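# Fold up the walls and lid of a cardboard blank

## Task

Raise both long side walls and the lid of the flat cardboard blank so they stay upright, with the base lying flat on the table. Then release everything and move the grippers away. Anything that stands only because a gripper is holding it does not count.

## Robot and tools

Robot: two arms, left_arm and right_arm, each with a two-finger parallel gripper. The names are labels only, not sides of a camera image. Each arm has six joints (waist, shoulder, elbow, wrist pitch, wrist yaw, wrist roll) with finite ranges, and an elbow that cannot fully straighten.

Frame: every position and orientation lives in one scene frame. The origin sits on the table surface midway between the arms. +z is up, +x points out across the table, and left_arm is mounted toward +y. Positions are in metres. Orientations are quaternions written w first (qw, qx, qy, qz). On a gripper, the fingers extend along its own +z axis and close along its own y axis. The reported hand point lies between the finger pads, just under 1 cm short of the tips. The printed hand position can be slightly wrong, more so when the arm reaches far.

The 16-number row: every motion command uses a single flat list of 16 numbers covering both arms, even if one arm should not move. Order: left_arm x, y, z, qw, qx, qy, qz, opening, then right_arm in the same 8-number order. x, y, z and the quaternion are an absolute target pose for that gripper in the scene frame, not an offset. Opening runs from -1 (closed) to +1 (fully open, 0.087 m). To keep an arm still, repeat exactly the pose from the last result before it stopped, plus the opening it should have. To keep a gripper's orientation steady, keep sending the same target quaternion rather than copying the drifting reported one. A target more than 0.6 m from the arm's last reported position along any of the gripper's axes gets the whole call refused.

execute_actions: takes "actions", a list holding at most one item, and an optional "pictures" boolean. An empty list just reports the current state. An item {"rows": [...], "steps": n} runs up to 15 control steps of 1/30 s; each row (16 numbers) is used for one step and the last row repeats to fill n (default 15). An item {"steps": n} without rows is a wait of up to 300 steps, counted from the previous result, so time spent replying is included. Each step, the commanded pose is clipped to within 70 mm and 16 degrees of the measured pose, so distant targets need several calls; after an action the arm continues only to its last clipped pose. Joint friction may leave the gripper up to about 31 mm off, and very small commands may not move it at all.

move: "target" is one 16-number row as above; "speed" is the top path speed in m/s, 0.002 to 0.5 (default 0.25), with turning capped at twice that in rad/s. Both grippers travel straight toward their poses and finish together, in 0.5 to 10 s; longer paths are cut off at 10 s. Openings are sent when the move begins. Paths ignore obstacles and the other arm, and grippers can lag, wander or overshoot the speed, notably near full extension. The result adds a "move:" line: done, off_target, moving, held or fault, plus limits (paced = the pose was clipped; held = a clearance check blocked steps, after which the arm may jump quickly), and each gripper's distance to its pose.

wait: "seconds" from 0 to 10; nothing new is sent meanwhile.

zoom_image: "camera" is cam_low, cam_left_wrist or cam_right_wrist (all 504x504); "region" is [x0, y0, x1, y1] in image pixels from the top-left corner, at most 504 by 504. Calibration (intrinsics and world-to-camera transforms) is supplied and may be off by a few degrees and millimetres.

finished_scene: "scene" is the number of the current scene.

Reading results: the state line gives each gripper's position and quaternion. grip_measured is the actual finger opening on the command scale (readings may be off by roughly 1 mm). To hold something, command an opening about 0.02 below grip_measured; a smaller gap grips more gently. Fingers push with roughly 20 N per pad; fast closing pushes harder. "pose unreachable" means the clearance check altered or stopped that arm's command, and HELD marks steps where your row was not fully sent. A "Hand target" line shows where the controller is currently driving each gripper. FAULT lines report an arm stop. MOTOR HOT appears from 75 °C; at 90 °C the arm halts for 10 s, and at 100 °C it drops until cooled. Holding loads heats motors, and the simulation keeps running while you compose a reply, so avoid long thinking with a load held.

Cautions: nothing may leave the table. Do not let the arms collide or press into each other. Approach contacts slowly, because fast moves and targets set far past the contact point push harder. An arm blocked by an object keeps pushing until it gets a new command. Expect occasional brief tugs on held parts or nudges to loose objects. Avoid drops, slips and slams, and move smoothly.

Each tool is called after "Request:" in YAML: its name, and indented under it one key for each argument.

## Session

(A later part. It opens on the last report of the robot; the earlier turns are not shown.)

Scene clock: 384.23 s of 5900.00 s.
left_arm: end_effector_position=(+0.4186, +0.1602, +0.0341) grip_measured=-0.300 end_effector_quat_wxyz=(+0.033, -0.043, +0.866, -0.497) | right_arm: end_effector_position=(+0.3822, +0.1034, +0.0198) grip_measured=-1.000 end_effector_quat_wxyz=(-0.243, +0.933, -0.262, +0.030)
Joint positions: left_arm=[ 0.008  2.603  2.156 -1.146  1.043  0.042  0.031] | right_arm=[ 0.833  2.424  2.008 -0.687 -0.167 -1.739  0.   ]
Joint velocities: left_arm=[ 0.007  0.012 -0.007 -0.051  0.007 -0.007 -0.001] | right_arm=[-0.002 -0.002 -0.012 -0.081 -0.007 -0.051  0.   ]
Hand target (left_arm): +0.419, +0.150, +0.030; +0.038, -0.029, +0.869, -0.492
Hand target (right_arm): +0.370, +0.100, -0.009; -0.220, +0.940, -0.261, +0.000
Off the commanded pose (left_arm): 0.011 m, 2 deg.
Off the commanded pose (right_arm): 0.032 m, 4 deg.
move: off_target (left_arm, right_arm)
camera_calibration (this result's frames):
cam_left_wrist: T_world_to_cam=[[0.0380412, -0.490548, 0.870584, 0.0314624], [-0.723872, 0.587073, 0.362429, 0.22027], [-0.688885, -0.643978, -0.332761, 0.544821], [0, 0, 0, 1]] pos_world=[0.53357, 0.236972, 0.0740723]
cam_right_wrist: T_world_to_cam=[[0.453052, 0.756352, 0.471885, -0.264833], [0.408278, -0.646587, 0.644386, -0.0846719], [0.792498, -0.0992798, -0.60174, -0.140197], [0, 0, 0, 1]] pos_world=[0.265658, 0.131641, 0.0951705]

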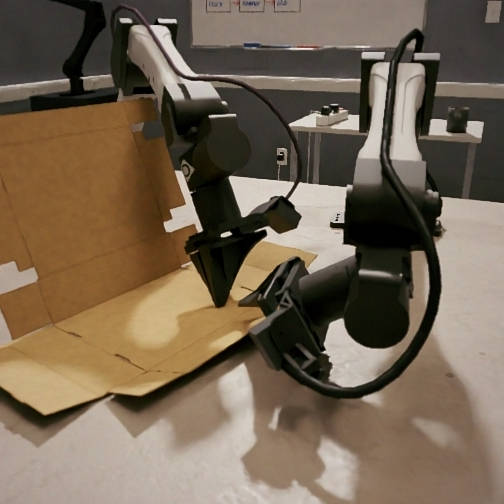

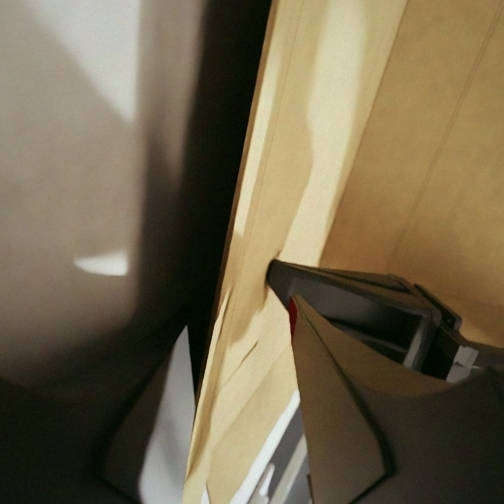

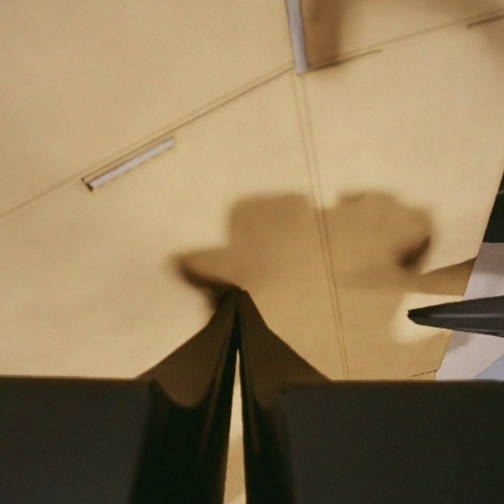

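Request:
move:
  target: [0.42,0.155,0.035,0.04,-0.03,0.87,-0.49,-1,0.37,0.10,-0.01,-0.22,0.94,-0.26,0,-1]

Request:
move:
  target: [0.42,0.14,0.05,0.03,0.08,0.96,-0.26,-1,0.37,0.10,-0.01,-0.22,0.94,-0.26,0,-1]
  speed: 0.15

Request:
move:
  target: [0.42,0.14,0.05,0.03,0.08,0.96,-0.26,-1,0.33,0.05,0.03,-0.2,0.94,-0.26,0,-1]
  speed: 0.08

Request:
move:
  target: [0.42,0.14,0.05,0.03,0.08,0.96,-0.26,-1,0.33,0.05,-0.01,-0.2,0.94,-0.26,0,-1]
  speed: 0.05

Request:
move:
  target: [0.415,0.115,0.055,0.03,0.12,0.99,0,-1,0.33,0.05,-0.01,-0.2,0.94,-0.26,0,-1]
  speed: 0.15

Scene clock: 392.57 s of 5900.00 s.
left_arm: end_effector_position=(+0.4204, +0.1617, +0.0314) grip_measured=-0.932 end_effector_quat_wxyz=(+0.046, -0.025, +0.868, -0.494) | right_arm: end_effector_position=(+0.3838, +0.1035, +0.0197) grip_measured=-1.000 end_effector_quat_wxyz=(-0.244, +0.933, -0.262, +0.034)
Joint positions: left_arm=[ 0.008  2.603  2.156 -1.134  1.037  0.076  0.003] | right_arm=[ 0.833  2.425  2.008 -0.681 -0.161 -1.74   0.   ]
Joint velocities: left_arm=[ 0.002  0.007 -0.002 -0.007 -0.007  0.037 -0.   ] | right_arm=[ 0.002 -0.012 -0.002 -0.037 -0.007  0.051  0.   ]
Hand target (left_arm): +0.420, +0.155, +0.035; +0.040, -0.029, +0.870, -0.490
Hand target (right_arm): +0.370, +0.100, -0.009; -0.220, +0.940, -0.261, +0.001
Off the commanded pose (left_arm): 0.008 m, 1 deg.
Off the commanded pose (right_arm): 0.033 m, 5 deg.
After step 90, 4.63 s passed at rest.
move: off_target (right_arm)
camera_calibration (this result's frames):
cam_left_wrist: T_world_to_cam=[[-0.0061216, -0.499801, 0.866118, 0.0546314], [-0.727728, 0.596266, 0.338937, 0.222558], [-0.685839, -0.628224, -0.367369, 0.543375], [0, 0, 0, 1]] pos_world=[0.534963, 0.235962, 0.0768687]
cam_right_wrist: T_world_to_cam=[[0.450924, 0.756011, 0.474463, -0.264756], [0.402126, -0.646643, 0.648188, -0.082967], [0.796845, -0.10149, -0.595599, -0.143092], [0, 0, 0, 1]] pos_world=[0.26677, 0.131986, 0.0941698]

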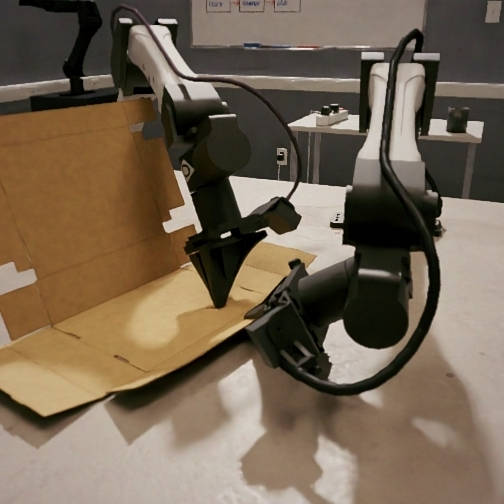

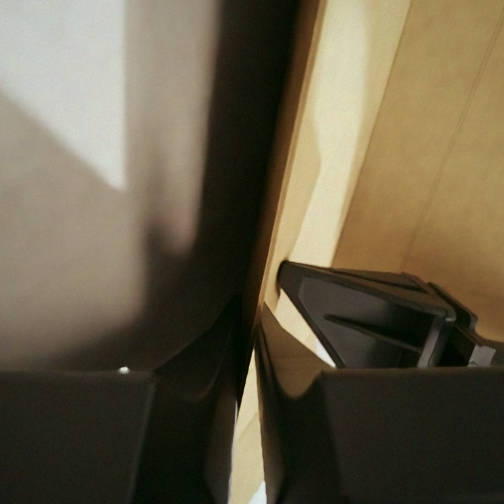

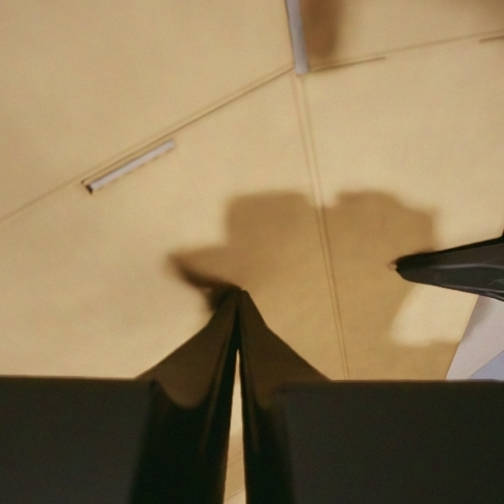

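Scene clock: 394.77 s of 5900.00 s.
left_arm: end_effector_position=(+0.4268, +0.1471, +0.0478) grip_measured=-0.963 end_effector_quat_wxyz=(+0.055, +0.094, +0.959, -0.263) | right_arm: end_effector_position=(+0.3888, +0.1049, +0.0224) grip_measured=-1.000 end_effector_quat_wxyz=(-0.250, +0.931, -0.262, +0.044)
Joint positions: left_arm=[-0.162  2.597  2.468 -1.35   0.537  0.128  0.002] | right_arm=[ 0.832  2.425  2.008 -0.661 -0.15  -1.742  0.   ]
Joint velocities: left_arm=[-0.012  0.017  0.037 -0.051 -0.007  0.022  0.   ] | right_arm=[ 0.012  0.002 -0.012 -0.037 -0.051 -0.037  0.   ]
Hand target (left_arm): +0.418, +0.139, +0.050; +0.032, +0.080, +0.961, -0.262
Hand target (right_arm): +0.370, +0.100, -0.009; -0.221, +0.940, -0.261, +0.001
Off the commanded pose (left_arm): 0.010 m, 3 deg.
Off the commanded pose (right_arm): 0.038 m, 6 deg.
move: off_target (left_arm, right_arm)
camera_calibration (this result's frames):
cam_left_wrist: T_world_to_cam=[[-0.212611, -0.83634, 0.505304, 0.188014], [-0.676716, 0.499067, 0.541284, 0.213191], [-0.704878, -0.226865, -0.672071, 0.50827], [0, 0, 0, 1]] pos_world=[0.542512, 0.166155, 0.131192]
cam_right_wrist: T_world_to_cam=[[0.443848, 0.750252, 0.490021, -0.26636], [0.385209, -0.653477, 0.6516, -0.0785156], [0.809081, -0.100451, -0.579048, -0.150526], [0, 0, 0, 1]] pos_world=[0.270256, 0.133409, 0.0945213]

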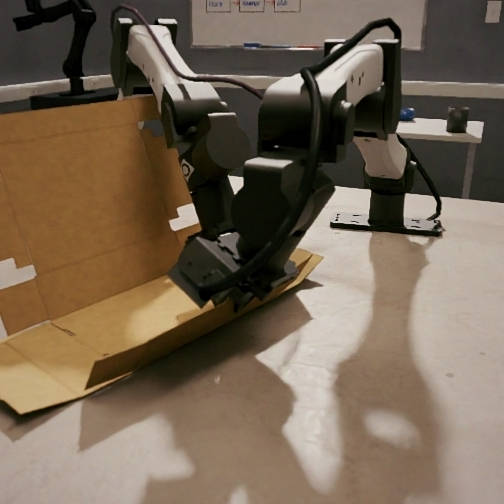

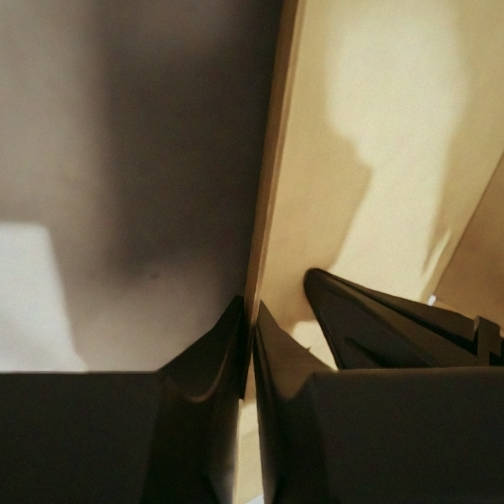

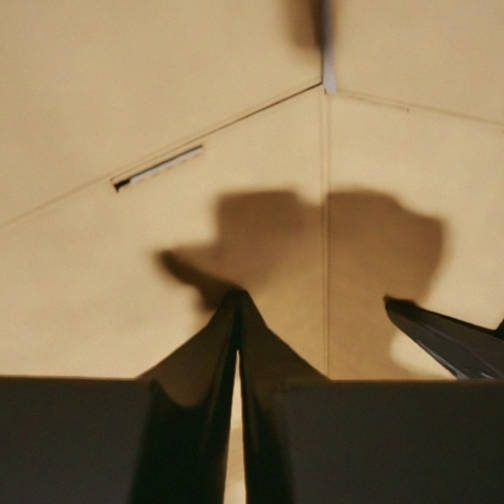

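Scene clock: 396.10 s of 5900.00 s.
left_arm: end_effector_position=(+0.4217, +0.1400, +0.0570) grip_measured=-0.990 end_effector_quat_wxyz=(+0.047, +0.092, +0.956, -0.276) | right_arm: end_effector_position=(+0.3410, +0.0600, +0.0331) grip_measured=-1.000 end_effector_quat_wxyz=(-0.217, +0.940, -0.262, +0.016)
Joint positions: left_arm=[-0.169  2.597  2.494 -1.39   0.562  0.119  0.   ] | right_arm=[ 0.832  2.206  1.715 -0.673 -0.172 -1.748  0.   ]
Joint velocities: left_arm=[-0.012  0.012  0.002  0.037 -0.022 -0.037 -0.   ] | right_arm=[-0.007 -0.002  0.002 -0.051  0.081 -0.022  0.   ]
Hand target (left_arm): +0.420, +0.140, +0.050; +0.032, +0.080, +0.962, -0.261
Hand target (right_arm): +0.329, +0.051, +0.029; -0.201, +0.944, -0.262, -0.000
Off the commanded pose (left_arm): 0.007 m, 3 deg.
Off the commanded pose (right_arm): 0.015 m, 3 deg.
move: off_target (left_arm, right_arm)
camera_calibration (this result's frames):
cam_left_wrist: T_world_to_cam=[[-0.204353, -0.8233, 0.529544, 0.169653], [-0.665564, 0.51354, 0.541574, 0.201582], [-0.71782, -0.241773, -0.652902, 0.515743], [0, 0, 0, 1]] pos_world=[0.539045, 0.160848, 0.13772]
cam_right_wrist: T_world_to_cam=[[0.464371, 0.780119, 0.419253, -0.223158], [0.440797, -0.614177, 0.654587, -0.117843], [0.768152, -0.119166, -0.62908, -0.0934672], [0, 0, 0, 1]] pos_world=[0.22737, 0.0905751, 0.1119]

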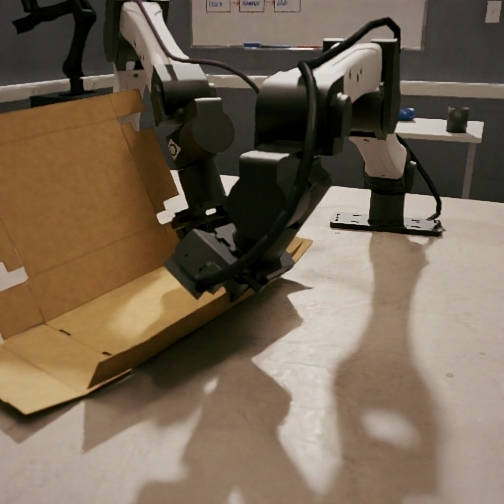

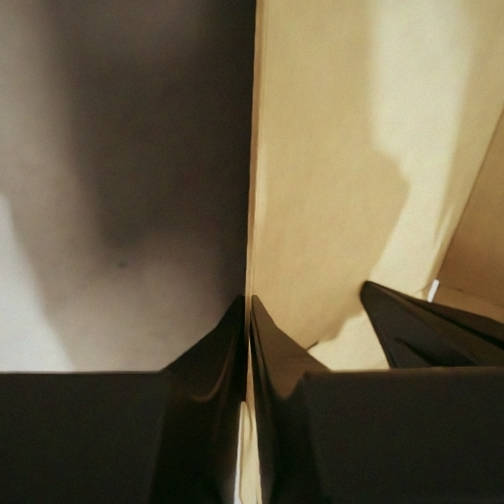

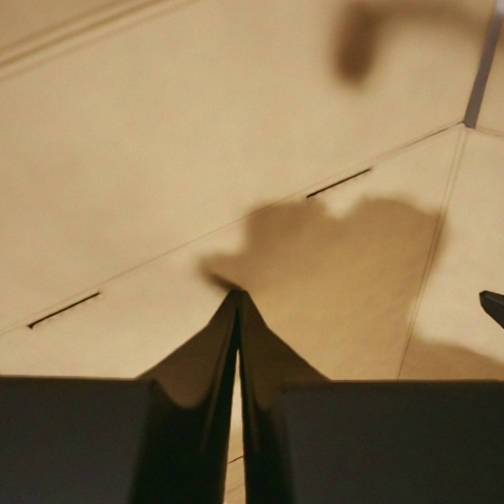

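Scene clock: 397.33 s of 5900.00 s.
left_arm: end_effector_position=(+0.4231, +0.1416, +0.0477) grip_measured=-0.976 end_effector_quat_wxyz=(+0.044, +0.095, +0.957, -0.271) | right_arm: end_effector_position=(+0.3431, +0.0626, +0.0196) grip_measured=-1.000 end_effector_quat_wxyz=(-0.233, +0.937, -0.257, +0.024)
Joint positions: left_arm=[-0.169  2.615  2.494 -1.38   0.553  0.127  0.001] | right_arm=[ 0.832  2.206  1.643 -0.564 -0.173 -1.753  0.   ]
Joint velocities: left_arm=[-0.002 -0.007  0.002  0.066 -0.125  0.051  0.001] | right_arm=[-0.007 -0.007 -0.007 -0.037  0.007 -0.022  0.   ]
Hand target (left_arm): +0.420, +0.140, +0.050; +0.032, +0.080, +0.962, -0.261
Hand target (right_arm): +0.330, +0.050, -0.009; -0.201, +0.944, -0.262, -0.000
Off the commanded pose (left_arm): 0.004 m, 3 deg.
Off the commanded pose (right_arm): 0.035 m, 5 deg.
move: off_target (left_arm, right_arm)
camera_calibration (this result's frames):
cam_left_wrist: T_world_to_cam=[[-0.207661, -0.827199, 0.522128, 0.178502], [-0.660639, 0.512241, 0.548785, 0.204478], [-0.72141, -0.230977, -0.652853, 0.510999], [0, 0, 0, 1]] pos_world=[0.540794, 0.160944, 0.128192]
cam_right_wrist: T_world_to_cam=[[0.449706, 0.770429, 0.451889, -0.215494], [0.426402, -0.629743, 0.649311, -0.102352], [0.784822, -0.0993124, -0.611712, -0.110558], [0, 0, 0, 1]] pos_world=[0.22732, 0.0905871, 0.0962083]

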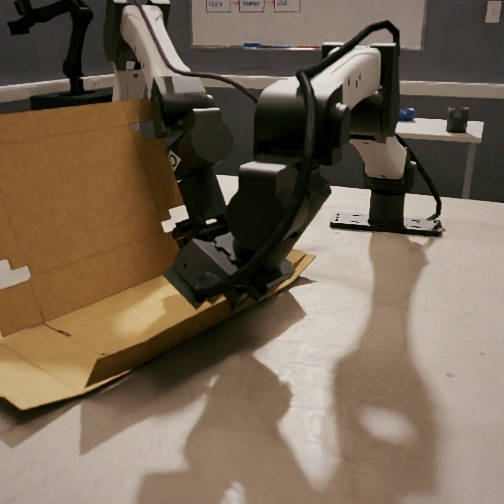

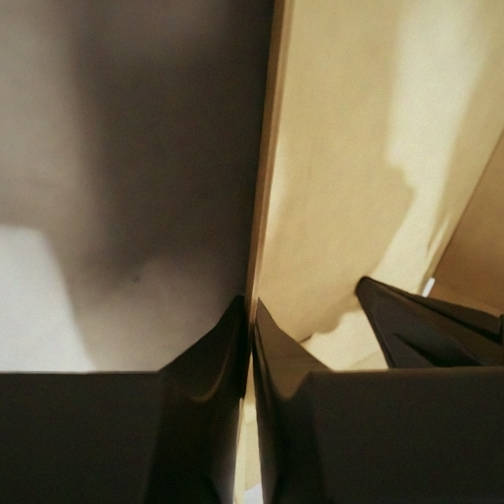

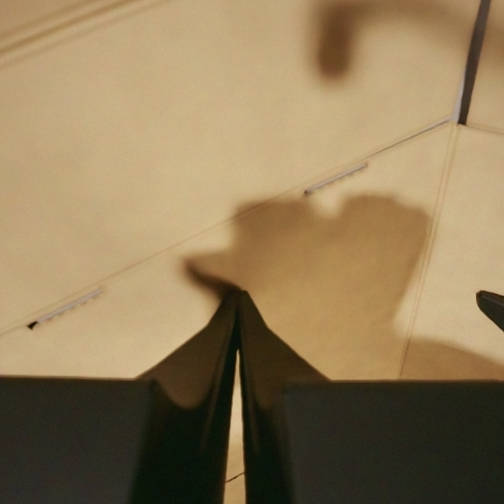

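Scene clock: 399.57 s of 5900.00 s.
left_arm: end_effector_position=(+0.4188, +0.1164, +0.0539) grip_measured=-0.992 end_effector_quat_wxyz=(+0.052, +0.130, +0.990, -0.017) | right_arm: end_effector_position=(+0.3438, +0.0629, +0.0200) grip_measured=-1.000 end_effector_quat_wxyz=(-0.234, +0.937, -0.257, +0.026)
Joint positions: left_arm=[-0.397  2.703  2.789 -1.548  0.017 -0.018  0.   ] | right_arm=[ 0.832  2.206  1.643 -0.561 -0.171 -1.753  0.   ]
Joint velocities: left_arm=[ 0.002  0.032  0.012  0.022 -0.037 -0.022 -0.   ] | right_arm=[ 0.007 -0.002  0.007 -0.066  0.066 -0.051  0.   ]
Hand target (left_arm): +0.413, +0.115, +0.054; +0.044, +0.120, +0.992, -0.004
Hand target (right_arm): +0.330, +0.050, -0.009; -0.201, +0.944, -0.262, +0.000
Off the commanded pose (left_arm): 0.004 m, 3 deg.
Off the commanded pose (right_arm): 0.035 m, 5 deg.
joint sent to its limit (left arm) — the command would take joint 4 (wrist pitch) past its lower limit, so that joint was sent only as far as its limit.
move: off_target (left_arm, right_arm)
camera_calibration (this result's frames):
cam_left_wrist: T_world_to_cam=[[-0.262572, -0.964361, 0.0326213, 0.218864], [-0.698912, 0.213388, 0.682632, 0.254739], [-0.665265, 0.156441, -0.730033, 0.441717], [0, 0, 0, 1]] pos_world=[0.529367, 0.0876025, 0.141436]
cam_right_wrist: T_world_to_cam=[[0.448821, 0.769591, 0.454191, -0.215873], [0.423711, -0.630765, 0.650081, -0.101762], [0.786784, -0.0993245, -0.609184, -0.111592], [0, 0, 0, 1]] pos_world=[0.227805, 0.0908625, 0.0962213]

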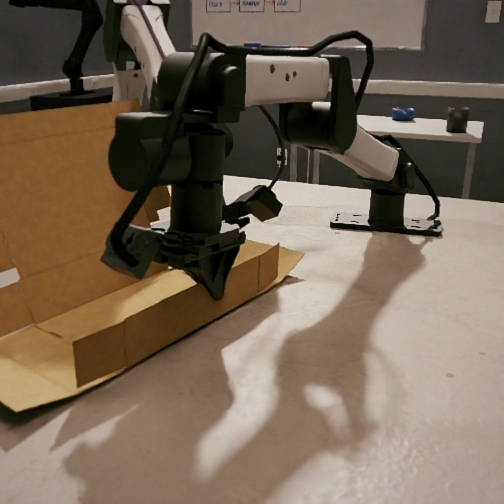

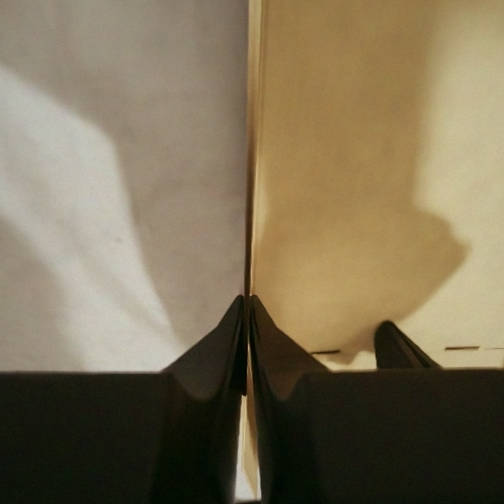

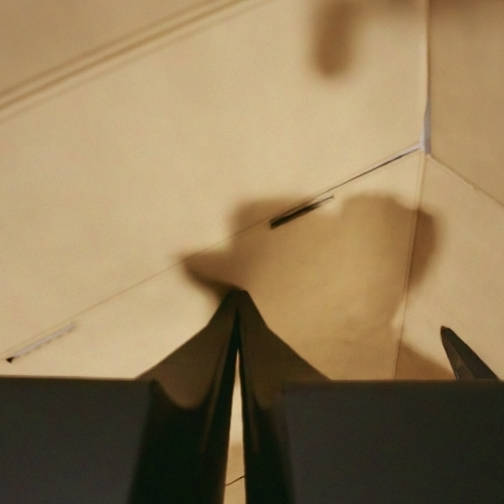

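Request:
move:
  target: [0.413,0.10,0.062,0.045,0.12,0.99,0,-0.3,0.33,0.05,-0.01,-0.2,0.94,-0.26,0,-1]
  speed: 0.05

Request:
move:
  target: [0.405,0.065,0.05,0.045,0.12,0.99,0,-0.3,0.33,0.05,-0.01,-0.2,0.94,-0.26,0,-1]
  speed: 0.03

Scene clock: 407.90 s of 5900.00 s.
left_arm: end_effector_position=(+0.4222, +0.1172, +0.0528) grip_measured=-0.300 end_effector_quat_wxyz=(+0.062, +0.119, +0.991, +0.013) | right_arm: end_effector_position=(+0.3447, +0.0617, +0.0205) grip_measured=-1.000 end_effector_quat_wxyz=(-0.232, +0.937, -0.258, +0.029)
Joint positions: left_arm=[-0.414  2.712  2.802 -1.543 -0.047 -0.052  0.031] | right_arm=[ 0.832  2.205  1.643 -0.562 -0.163 -1.753  0.   ]
Joint velocities: left_arm=[ 0.002 -0.012  0.012 -0.066  0.051 -0.022  0.001] | right_arm=[-0.027  0.002 -0.002  0.051  0.066 -0.022  0.   ]
Hand target (left_arm): +0.412, +0.101, +0.062; +0.057, +0.120, +0.991, -0.002
Hand target (right_arm): +0.330, +0.050, -0.009; -0.201, +0.944, -0.262, -0.000
Off the commanded pose (left_arm): 0.022 m, 2 deg.
Off the commanded pose (right_arm): 0.036 m, 5 deg.
joint sent to its limit (left arm) — the command would take joint 4 (wrist pitch) past its lower limit, so that joint was sent only as far as its limit.
After step 90, 4.23 s passed at rest.
move: off_target (left_arm, right_arm)
camera_calibration (this result's frames):
cam_left_wrist: T_world_to_cam=[[-0.239182, -0.970593, -0.0272336, 0.214614], [-0.721249, 0.158819, 0.674223, 0.273902], [-0.65007, 0.180904, -0.738026, 0.434175], [0, 0, 0, 1]] pos_world=[0.531128, 0.0862579, 0.141606]
cam_right_wrist: T_world_to_cam=[[0.449219, 0.770414, 0.452398, -0.215716], [0.418275, -0.628799, 0.655482, -0.101553], [0.789461, -0.105228, -0.604714, -0.112736], [0, 0, 0, 1]] pos_world=[0.228381, 0.0904711, 0.0959825]

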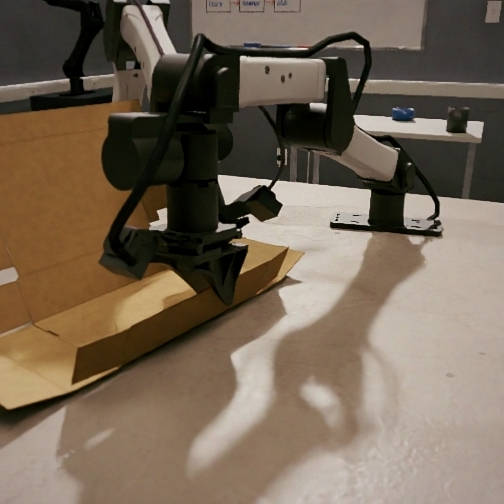

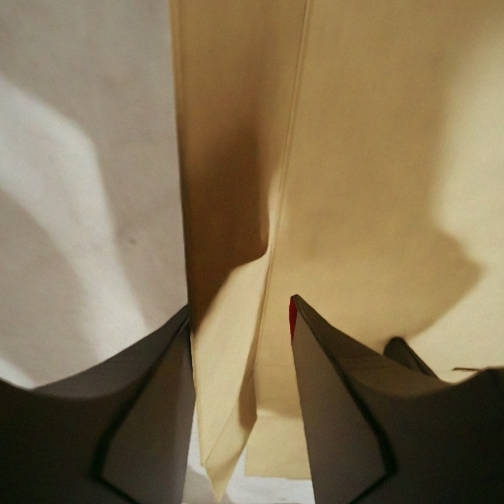

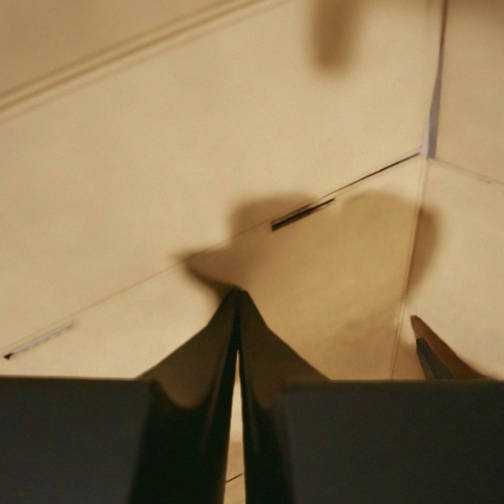

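Scene clock: 410.17 s of 5900.00 s.
left_arm: end_effector_position=(+0.4171, +0.0929, +0.0527) grip_measured=-0.300 end_effector_quat_wxyz=(+0.071, +0.117, +0.990, +0.028) | right_arm: end_effector_position=(+0.3411, +0.0566, +0.0175) grip_measured=-1.000 end_effector_quat_wxyz=(-0.220, +0.940, -0.261, +0.025)
Joint positions: left_arm=[-0.473  2.716  2.81  -1.539 -0.087 -0.113  0.031] | right_arm=[ 0.832  2.205  1.643 -0.589 -0.158 -1.753  0.   ]
Joint velocities: left_arm=[ 0.002 -0.012  0.002  0.022 -0.037 -0.066  0.001] | right_arm=[-0.007  0.002 -0.012 -0.022  0.051  0.022  0.   ]
Hand target (left_arm): +0.404, +0.066, +0.051; +0.056, +0.121, +0.991, -0.002
Hand target (right_arm): +0.329, +0.050, -0.009; -0.201, +0.944, -0.262, -0.000
Off the commanded pose (left_arm): 0.031 m, 4 deg.
Off the commanded pose (right_arm): 0.030 m, 4 deg.
move: off_target (left_arm, right_arm)
camera_calibration (this result's frames):
cam_left_wrist: T_world_to_cam=[[-0.232292, -0.970918, -0.0579575, 0.188632], [-0.73663, 0.136702, 0.662336, 0.283234], [-0.635151, 0.196549, -0.746962, 0.427972], [0, 0, 0, 1]] pos_world=[0.524283, 0.0603097, 0.143015]
cam_right_wrist: T_world_to_cam=[[0.457462, 0.779381, 0.428129, -0.211795], [0.426914, -0.614839, 0.663112, -0.105171], [0.780047, -0.120574, -0.613994, -0.108026], [0, 0, 0, 1]] pos_world=[0.226052, 0.0873806, 0.0940882]

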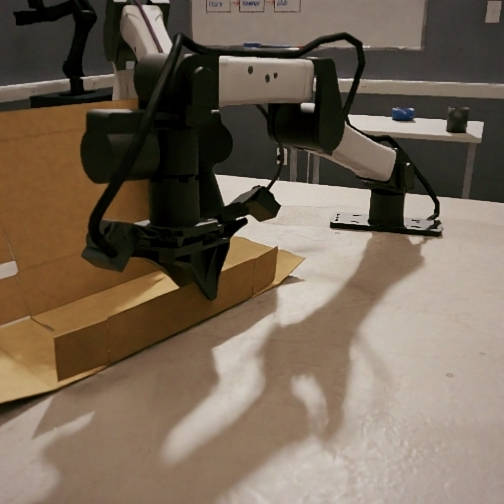

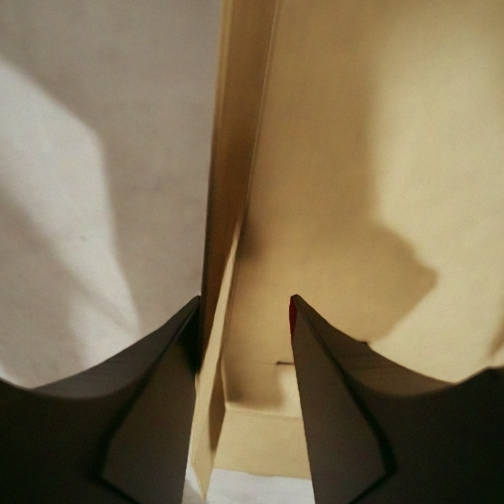

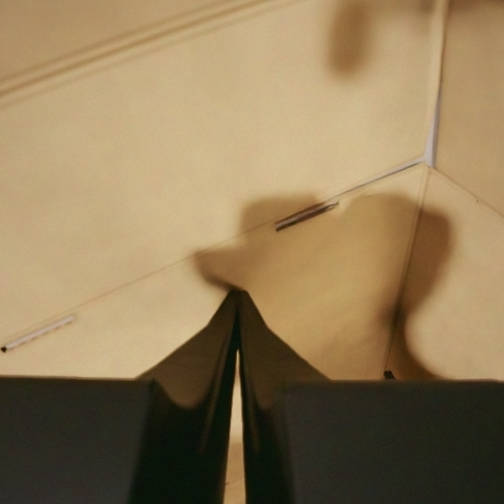

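Request:
execute_actions:
  actions: []

Scene clock: 425.20 s of 5900.00 s.
left_arm: end_effector_position=(+0.4170, +0.0929, +0.0527) grip_measured=-0.300 end_effector_quat_wxyz=(+0.071, +0.116, +0.990, +0.028) | right_arm: end_effector_position=(+0.3411, +0.0566, +0.0175) grip_measured=-1.000 end_effector_quat_wxyz=(-0.220, +0.940, -0.261, +0.025)
Joint positions: left_arm=[-0.473  2.716  2.81  -1.539 -0.087 -0.114  0.031] | right_arm=[ 0.832  2.205  1.643 -0.589 -0.158 -1.753  0.   ]
Joint velocities: left_arm=[ 0.002  0.027 -0.002  0.037  0.022  0.037  0.   ] | right_arm=[-0.012 -0.007  0.012 -0.051 -0.007  0.022  0.   ]
Hand target (left_arm): +0.404, +0.066, +0.051; +0.056, +0.121, +0.991, -0.002
Hand target (right_arm): +0.329, +0.050, -0.009; -0.201, +0.944, -0.262, -0.000
Off the commanded pose (left_arm): 0.031 m, 4 deg.
Off the commanded pose (right_arm): 0.030 m, 4 deg.
Steps of this call (steps 1 to 90: nothing new was sent; then 12.03 s passed at rest). Readings (end_effector_position):
1: left_arm (+0.4171, +0.0929, +0.0527) | right_arm (+0.3411, +0.0566, +0.0175)
2: left_arm (+0.4171, +0.0929, +0.0527) | right_arm (+0.3411, +0.0566, +0.0175)
4: left_arm (+0.4171, +0.0929, +0.0527) | right_arm (+0.3411, +0.0566, +0.0175)
8: left_arm (+0.4170, +0.0929, +0.0527) | right_arm (+0.3411, +0.0566, +0.0175)
90: the state above
camera_calibration (this result's frames):
cam_left_wrist: T_world_to_cam=[[-0.231192, -0.97119, -0.0578038, 0.188142], [-0.736813, 0.13598, 0.662281, 0.283381], [-0.63534, 0.195704, -0.747022, 0.428132], [0, 0, 0, 1]] pos_world=[0.524305, 0.0603999, 0.143022]
cam_right_wrist: T_world_to_cam=[[0.457462, 0.779381, 0.428129, -0.211795], [0.426914, -0.614839, 0.663112, -0.105171], [0.780047, -0.120574, -0.613994, -0.108026], [0, 0, 0, 1]] pos_world=[0.226052, 0.0873806, 0.0940882]

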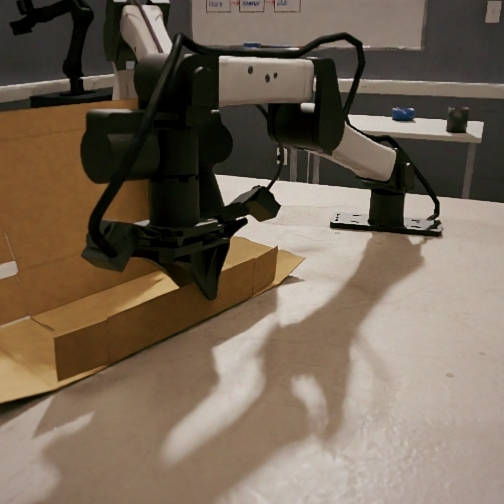

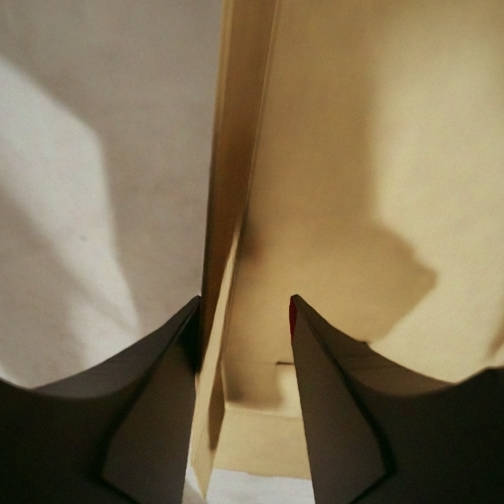

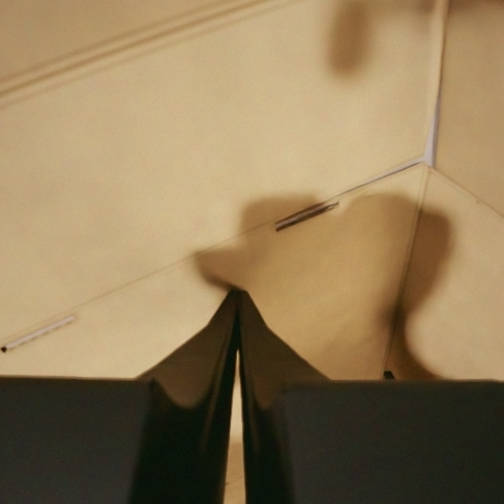

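Request:
move:
  target: [0.412,0.085,0.052,0.056,0.121,0.991,0,-0.3,0.3,0.06,0.1,-0.2,0.94,-0.26,0,-1]

Request:
move:
  target: [0.412,0.085,0.052,0.056,0.121,0.991,0,-0.3,0.1,0.0,0.15,0,0.7,0.7,0,-1]

Request:
move:
  target: [0.412,0.085,0.052,0.056,0.121,0.991,0,-0.3,0.15,-0.2,0.1,-0.08,0.13,0.83,0.53,-1]

Request:
move:
  target: [0.412,0.085,0.052,0.056,0.121,0.991,0,-0.3,0.32,-0.17,0.05,-0.08,0.13,0.83,0.53,-1]

Scene clock: 439.37 s of 5900.00 s.
left_arm: end_effector_position=(+0.4168, +0.0887, +0.0524) grip_measured=-0.300 end_effector_quat_wxyz=(+0.068, +0.116, +0.991, +0.002) | right_arm: end_effector_position=(+0.3300, +0.0492, +0.0330) grip_measured=-1.000 end_effector_quat_wxyz=(-0.203, +0.943, -0.265, +0.018)
Joint positions: left_arm=[-0.463  2.716  2.81  -1.534 -0.035 -0.109  0.031] | right_arm=[ 0.841  2.166  1.659 -0.681 -0.15  -1.742  0.   ]
Joint velocities: left_arm=[-0.007 -0.002  0.012 -0.007  0.066 -0.095  0.   ] | right_arm=[-0.012 -0.002  0.007 -0.007 -0.007 -0.007  0.   ]
Hand target (left_arm): +0.417, +0.089, +0.052; +0.068, +0.116, +0.991, +0.002
Hand target (right_arm): +0.331, +0.047, +0.030; -0.200, +0.943, -0.266, +0.018
Off the commanded pose (left_arm): 0.006 m, 1 deg.
Off the commanded pose (right_arm): 0.074 m, 2 deg; position clipped at the last step of the last action.
After step 90, 10.40 s passed at rest.
move: held (left_arm, right_arm); limits=paced,held; held on 16 of 23 steps (right_arm, left_arm), including the last (right_arm, left_arm)
pose unreachable (left arm): on one or more control steps of this call this arm could not follow its commanded pose, so it was not sent that pose on those steps. On the call's last step it was still not sent that pose. It may still have moved: this result reports where it is.
cause: the commanded pose would bring a part of the arm too close to another arm (this arm's forearm (the part past joint 3) and the other arm's wrist (the part past joint 4)).
pose unreachable (right arm): on one or more control steps of this call this arm could not follow its commanded pose, so it was not sent that pose on those steps. On the call's last step it was still not sent that pose. It may still have moved: this result reports where it is.
cause: the commanded pose would bring a part of the arm too close to another arm (this arm's wrist (the part past joint 4) and the other arm's forearm (the part past joint 3)).
camera_calibration (this result's frames):
cam_left_wrist: T_world_to_cam=[[-0.233983, -0.972219, -0.00654241, 0.182509], [-0.727715, 0.170668, 0.664307, 0.277021], [-0.644735, 0.160198, -0.747431, 0.435623], [0, 0, 0, 1]] pos_world=[0.525157, 0.0603744, 0.142765]
cam_right_wrist: T_world_to_cam=[[0.470218, 0.78966, 0.394123, -0.211197], [0.439957, -0.596862, 0.670965, -0.120746], [0.765071, -0.142103, -0.628072, -0.0842488], [0, 0, 0, 1]] pos_world=[0.216888, 0.0827328, 0.111339]

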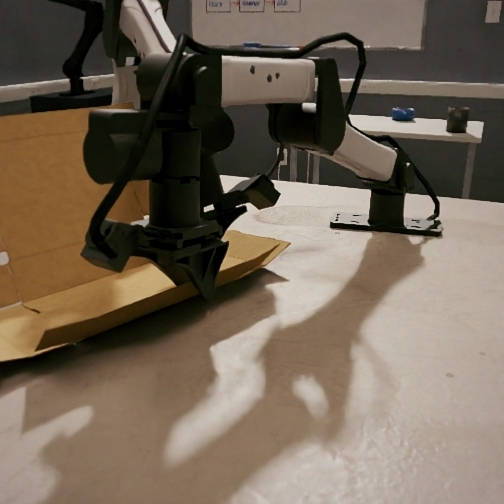

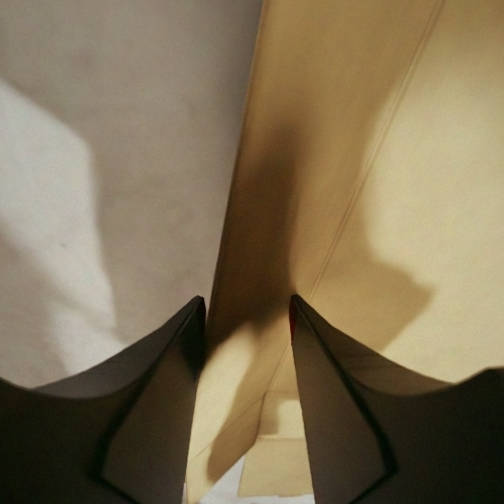

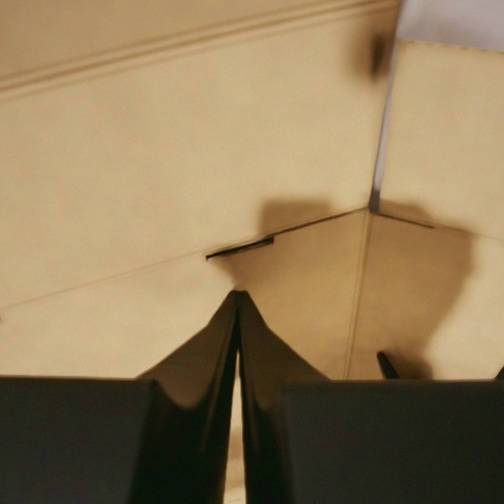

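Scene clock: 446.20 s of 5900.00 s.
left_arm: end_effector_position=(+0.4160, +0.0877, +0.0524) grip_measured=-0.300 end_effector_quat_wxyz=(+0.066, +0.116, +0.991, -0.001) | right_arm: end_effector_position=(+0.1018, -0.0041, +0.1449) grip_measured=-1.000 end_effector_quat_wxyz=(+0.183, +0.927, +0.253, +0.209)
Joint positions: left_arm=[-0.463  2.716  2.81  -1.536 -0.028 -0.109  0.031] | right_arm=[ 1.546  1.869  1.577 -1.526  0.511 -2.083  0.   ]
Joint velocities: left_arm=[ 0.007  0.027  0.012  0.022  0.095 -0.007  0.   ] | right_arm=[-0.007  0.012  0.012 -0.066  0.037 -0.037  0.   ]
Hand target (left_arm): +0.412, +0.085, +0.052; +0.058, +0.121, +0.991, -0.001
Hand target (right_arm): +0.100, +0.001, +0.147; +0.187, +0.922, +0.264, +0.213
Off the commanded pose (left_arm): 0.005 m, 1 deg.
Off the commanded pose (right_arm): 0.007 m, 67 deg; orientation clipped at the last step of the last action.
joint sent to its limit (right arm) — the command would take joint 6 (wrist roll) past its lower limit, so that joint was sent only as far as its limit.
move: off_target (right_arm); limits=paced
camera_calibration (this result's frames):
cam_left_wrist: T_world_to_cam=[[-0.234813, -0.97204, -0.000313219, 0.181422], [-0.725171, 0.174963, 0.66597, 0.275111], [-0.647295, 0.156606, -0.745979, 0.436601], [0, 0, 0, 1]] pos_world=[0.524712, 0.0598412, 0.142537]
cam_right_wrist: T_world_to_cam=[[-0.412755, 0.790819, -0.451927, 0.106619], [0.117961, 0.538397, 0.834395, -0.113449], [0.903171, 0.291091, -0.315512, 0.0954785], [0, 0, 0, 1]] pos_world=[-0.0288434, -0.0510291, 0.172969]

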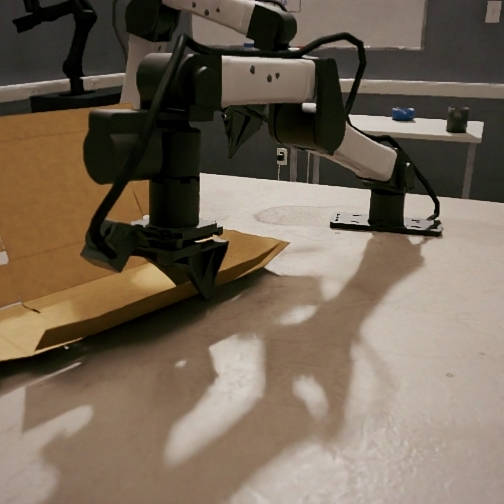

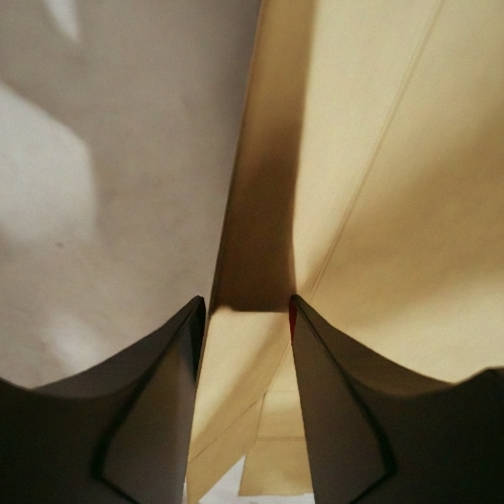

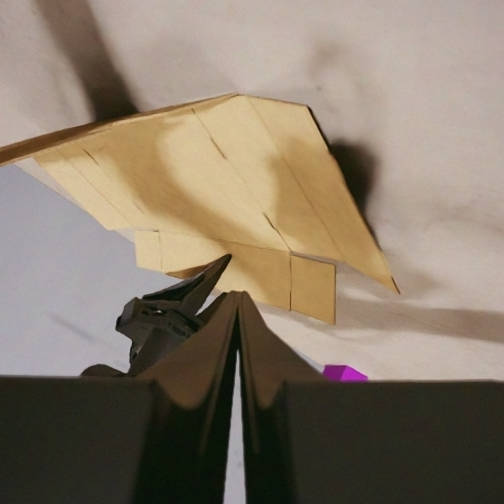

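Scene clock: 451.03 s of 5900.00 s.
left_arm: end_effector_position=(+0.4160, +0.0877, +0.0524) grip_measured=-0.300 end_effector_quat_wxyz=(+0.066, +0.116, +0.991, -0.001) | right_arm: end_effector_position=(+0.1455, -0.1945, +0.1014) grip_measured=-1.000 end_effector_quat_wxyz=(+0.434, +0.560, +0.438, +0.553)
Joint positions: left_arm=[-0.463  2.716  2.81  -1.536 -0.028 -0.109  0.031] | right_arm=[ 1.599  1.641  0.227 -0.972  1.554 -2.084  0.   ]
Joint velocities: left_arm=[-0.007 -0.007  0.007 -0.022 -0.007 -0.037 -0.001] | right_arm=[-0.007 -0.017 -0.017 -0.007  0.007 -0.007  0.   ]
Hand target (left_arm): +0.412, +0.085, +0.052; +0.058, +0.121, +0.991, -0.001
Hand target (right_arm): +0.147, -0.201, +0.098; +0.450, +0.549, +0.449, +0.542
Off the commanded pose (left_arm): 0.005 m, 1 deg.
Off the commanded pose (right_arm): 0.007 m, 92 deg; orientation clipped at the last step of the last action.
joint sent to its limit (right arm) — the command would take joint 5 (wrist yaw) past its upper limit and joint 6 (wrist roll) past its lower limit, so those joints were sent only as far as their limits.
move: off_target (right_arm); limits=paced
camera_calibration (this result's frames):
cam_left_wrist: T_world_to_cam=[[-0.234813, -0.97204, -0.000313219, 0.181422], [-0.725171, 0.174963, 0.66597, 0.275111], [-0.647295, 0.156606, -0.745979, 0.436601], [0, 0, 0, 1]] pos_world=[0.524712, 0.0598412, 0.142537]
cam_right_wrist: T_world_to_cam=[[-0.0114002, 0.21554, -0.976429, 0.138497], [-0.772488, 0.618143, 0.14547, 0.235154], [0.634926, 0.755938, 0.159455, 0.179019], [0, 0, 0, 1]] pos_world=[0.0695692, -0.310538, 0.072479]

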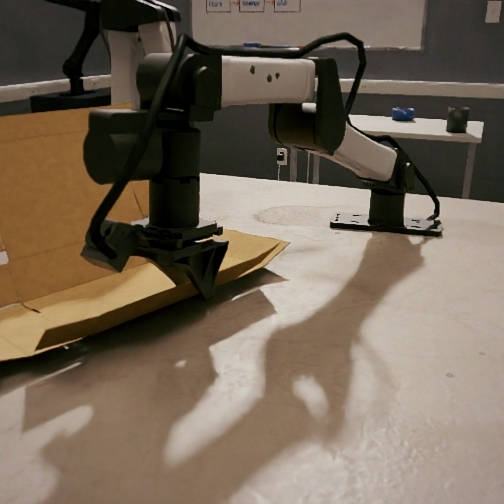

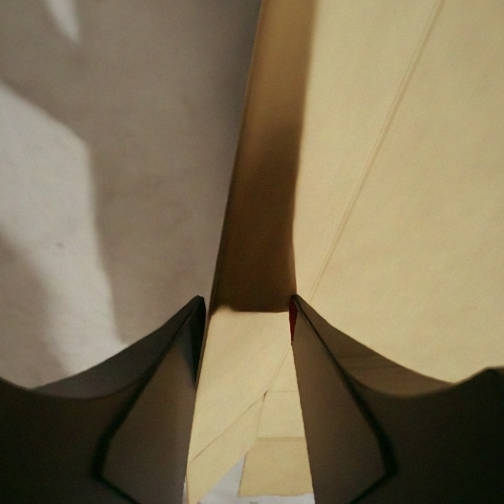

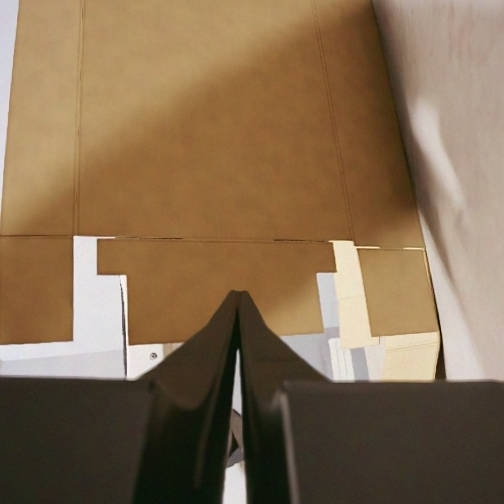

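Scene clock: 459.33 s of 5900.00 s.
left_arm: end_effector_position=(+0.4157, +0.0869, +0.0524) grip_measured=-0.300 end_effector_quat_wxyz=(+0.066, +0.116, +0.991, -0.003) | right_arm: end_effector_position=(+0.3084, -0.1683, +0.1194) grip_measured=-1.000 end_effector_quat_wxyz=(+0.550, +0.691, +0.158, +0.441)
Joint positions: left_arm=[-0.463  2.716  2.81  -1.536 -0.023 -0.109  0.031] | right_arm=[ 0.929  2.227  1.167 -1.573  1.559 -1.627  0.   ]
Joint velocities: left_arm=[-0.012  0.017  0.012  0.051  0.066 -0.037 -0.   ] | right_arm=[ 0.002  0.002 -0.007 -0.037  0.007  0.11   0.   ]
Hand target (left_arm): +0.412, +0.085, +0.052; +0.059, +0.121, +0.991, -0.001
Hand target (right_arm): +0.309, -0.178, +0.062; +0.571, +0.685, +0.180, +0.415
Off the commanded pose (left_arm): 0.004 m, 1 deg.
Off the commanded pose (right_arm): 0.070 m, 131 deg; orientation clipped at the last step of the last action.
joint sent to its limit (right arm) — the command would take joint 5 (wrist yaw) past its upper limit, so that joint was sent only as far as its limit.
move: moving (right_arm; no rest 5 s after the path's end); limits=paced
camera_calibration (this result's frames):
cam_left_wrist: T_world_to_cam=[[-0.235431, -0.97188, 0.00457651, 0.180543], [-0.723952, 0.17851, 0.666354, 0.274206], [-0.648433, 0.153567, -0.745621, 0.437258], [0, 0, 0, 1]] pos_world=[0.52455, 0.0593692, 0.142484]
cam_right_wrist: T_world_to_cam=[[0.25245, 0.328002, -0.910321, 0.0819053], [-0.249962, 0.930966, 0.266122, 0.21928], [0.934766, 0.160363, 0.31701, -0.158599], [0, 0, 0, 1]] pos_world=[0.182388, -0.205574, 0.0664822]

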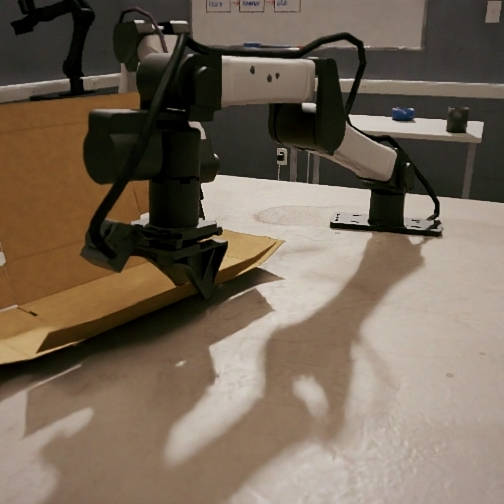

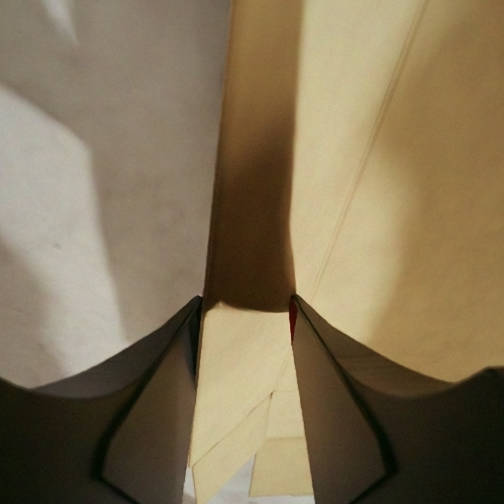

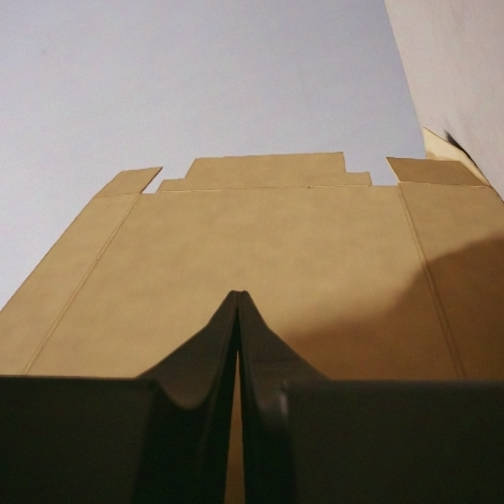

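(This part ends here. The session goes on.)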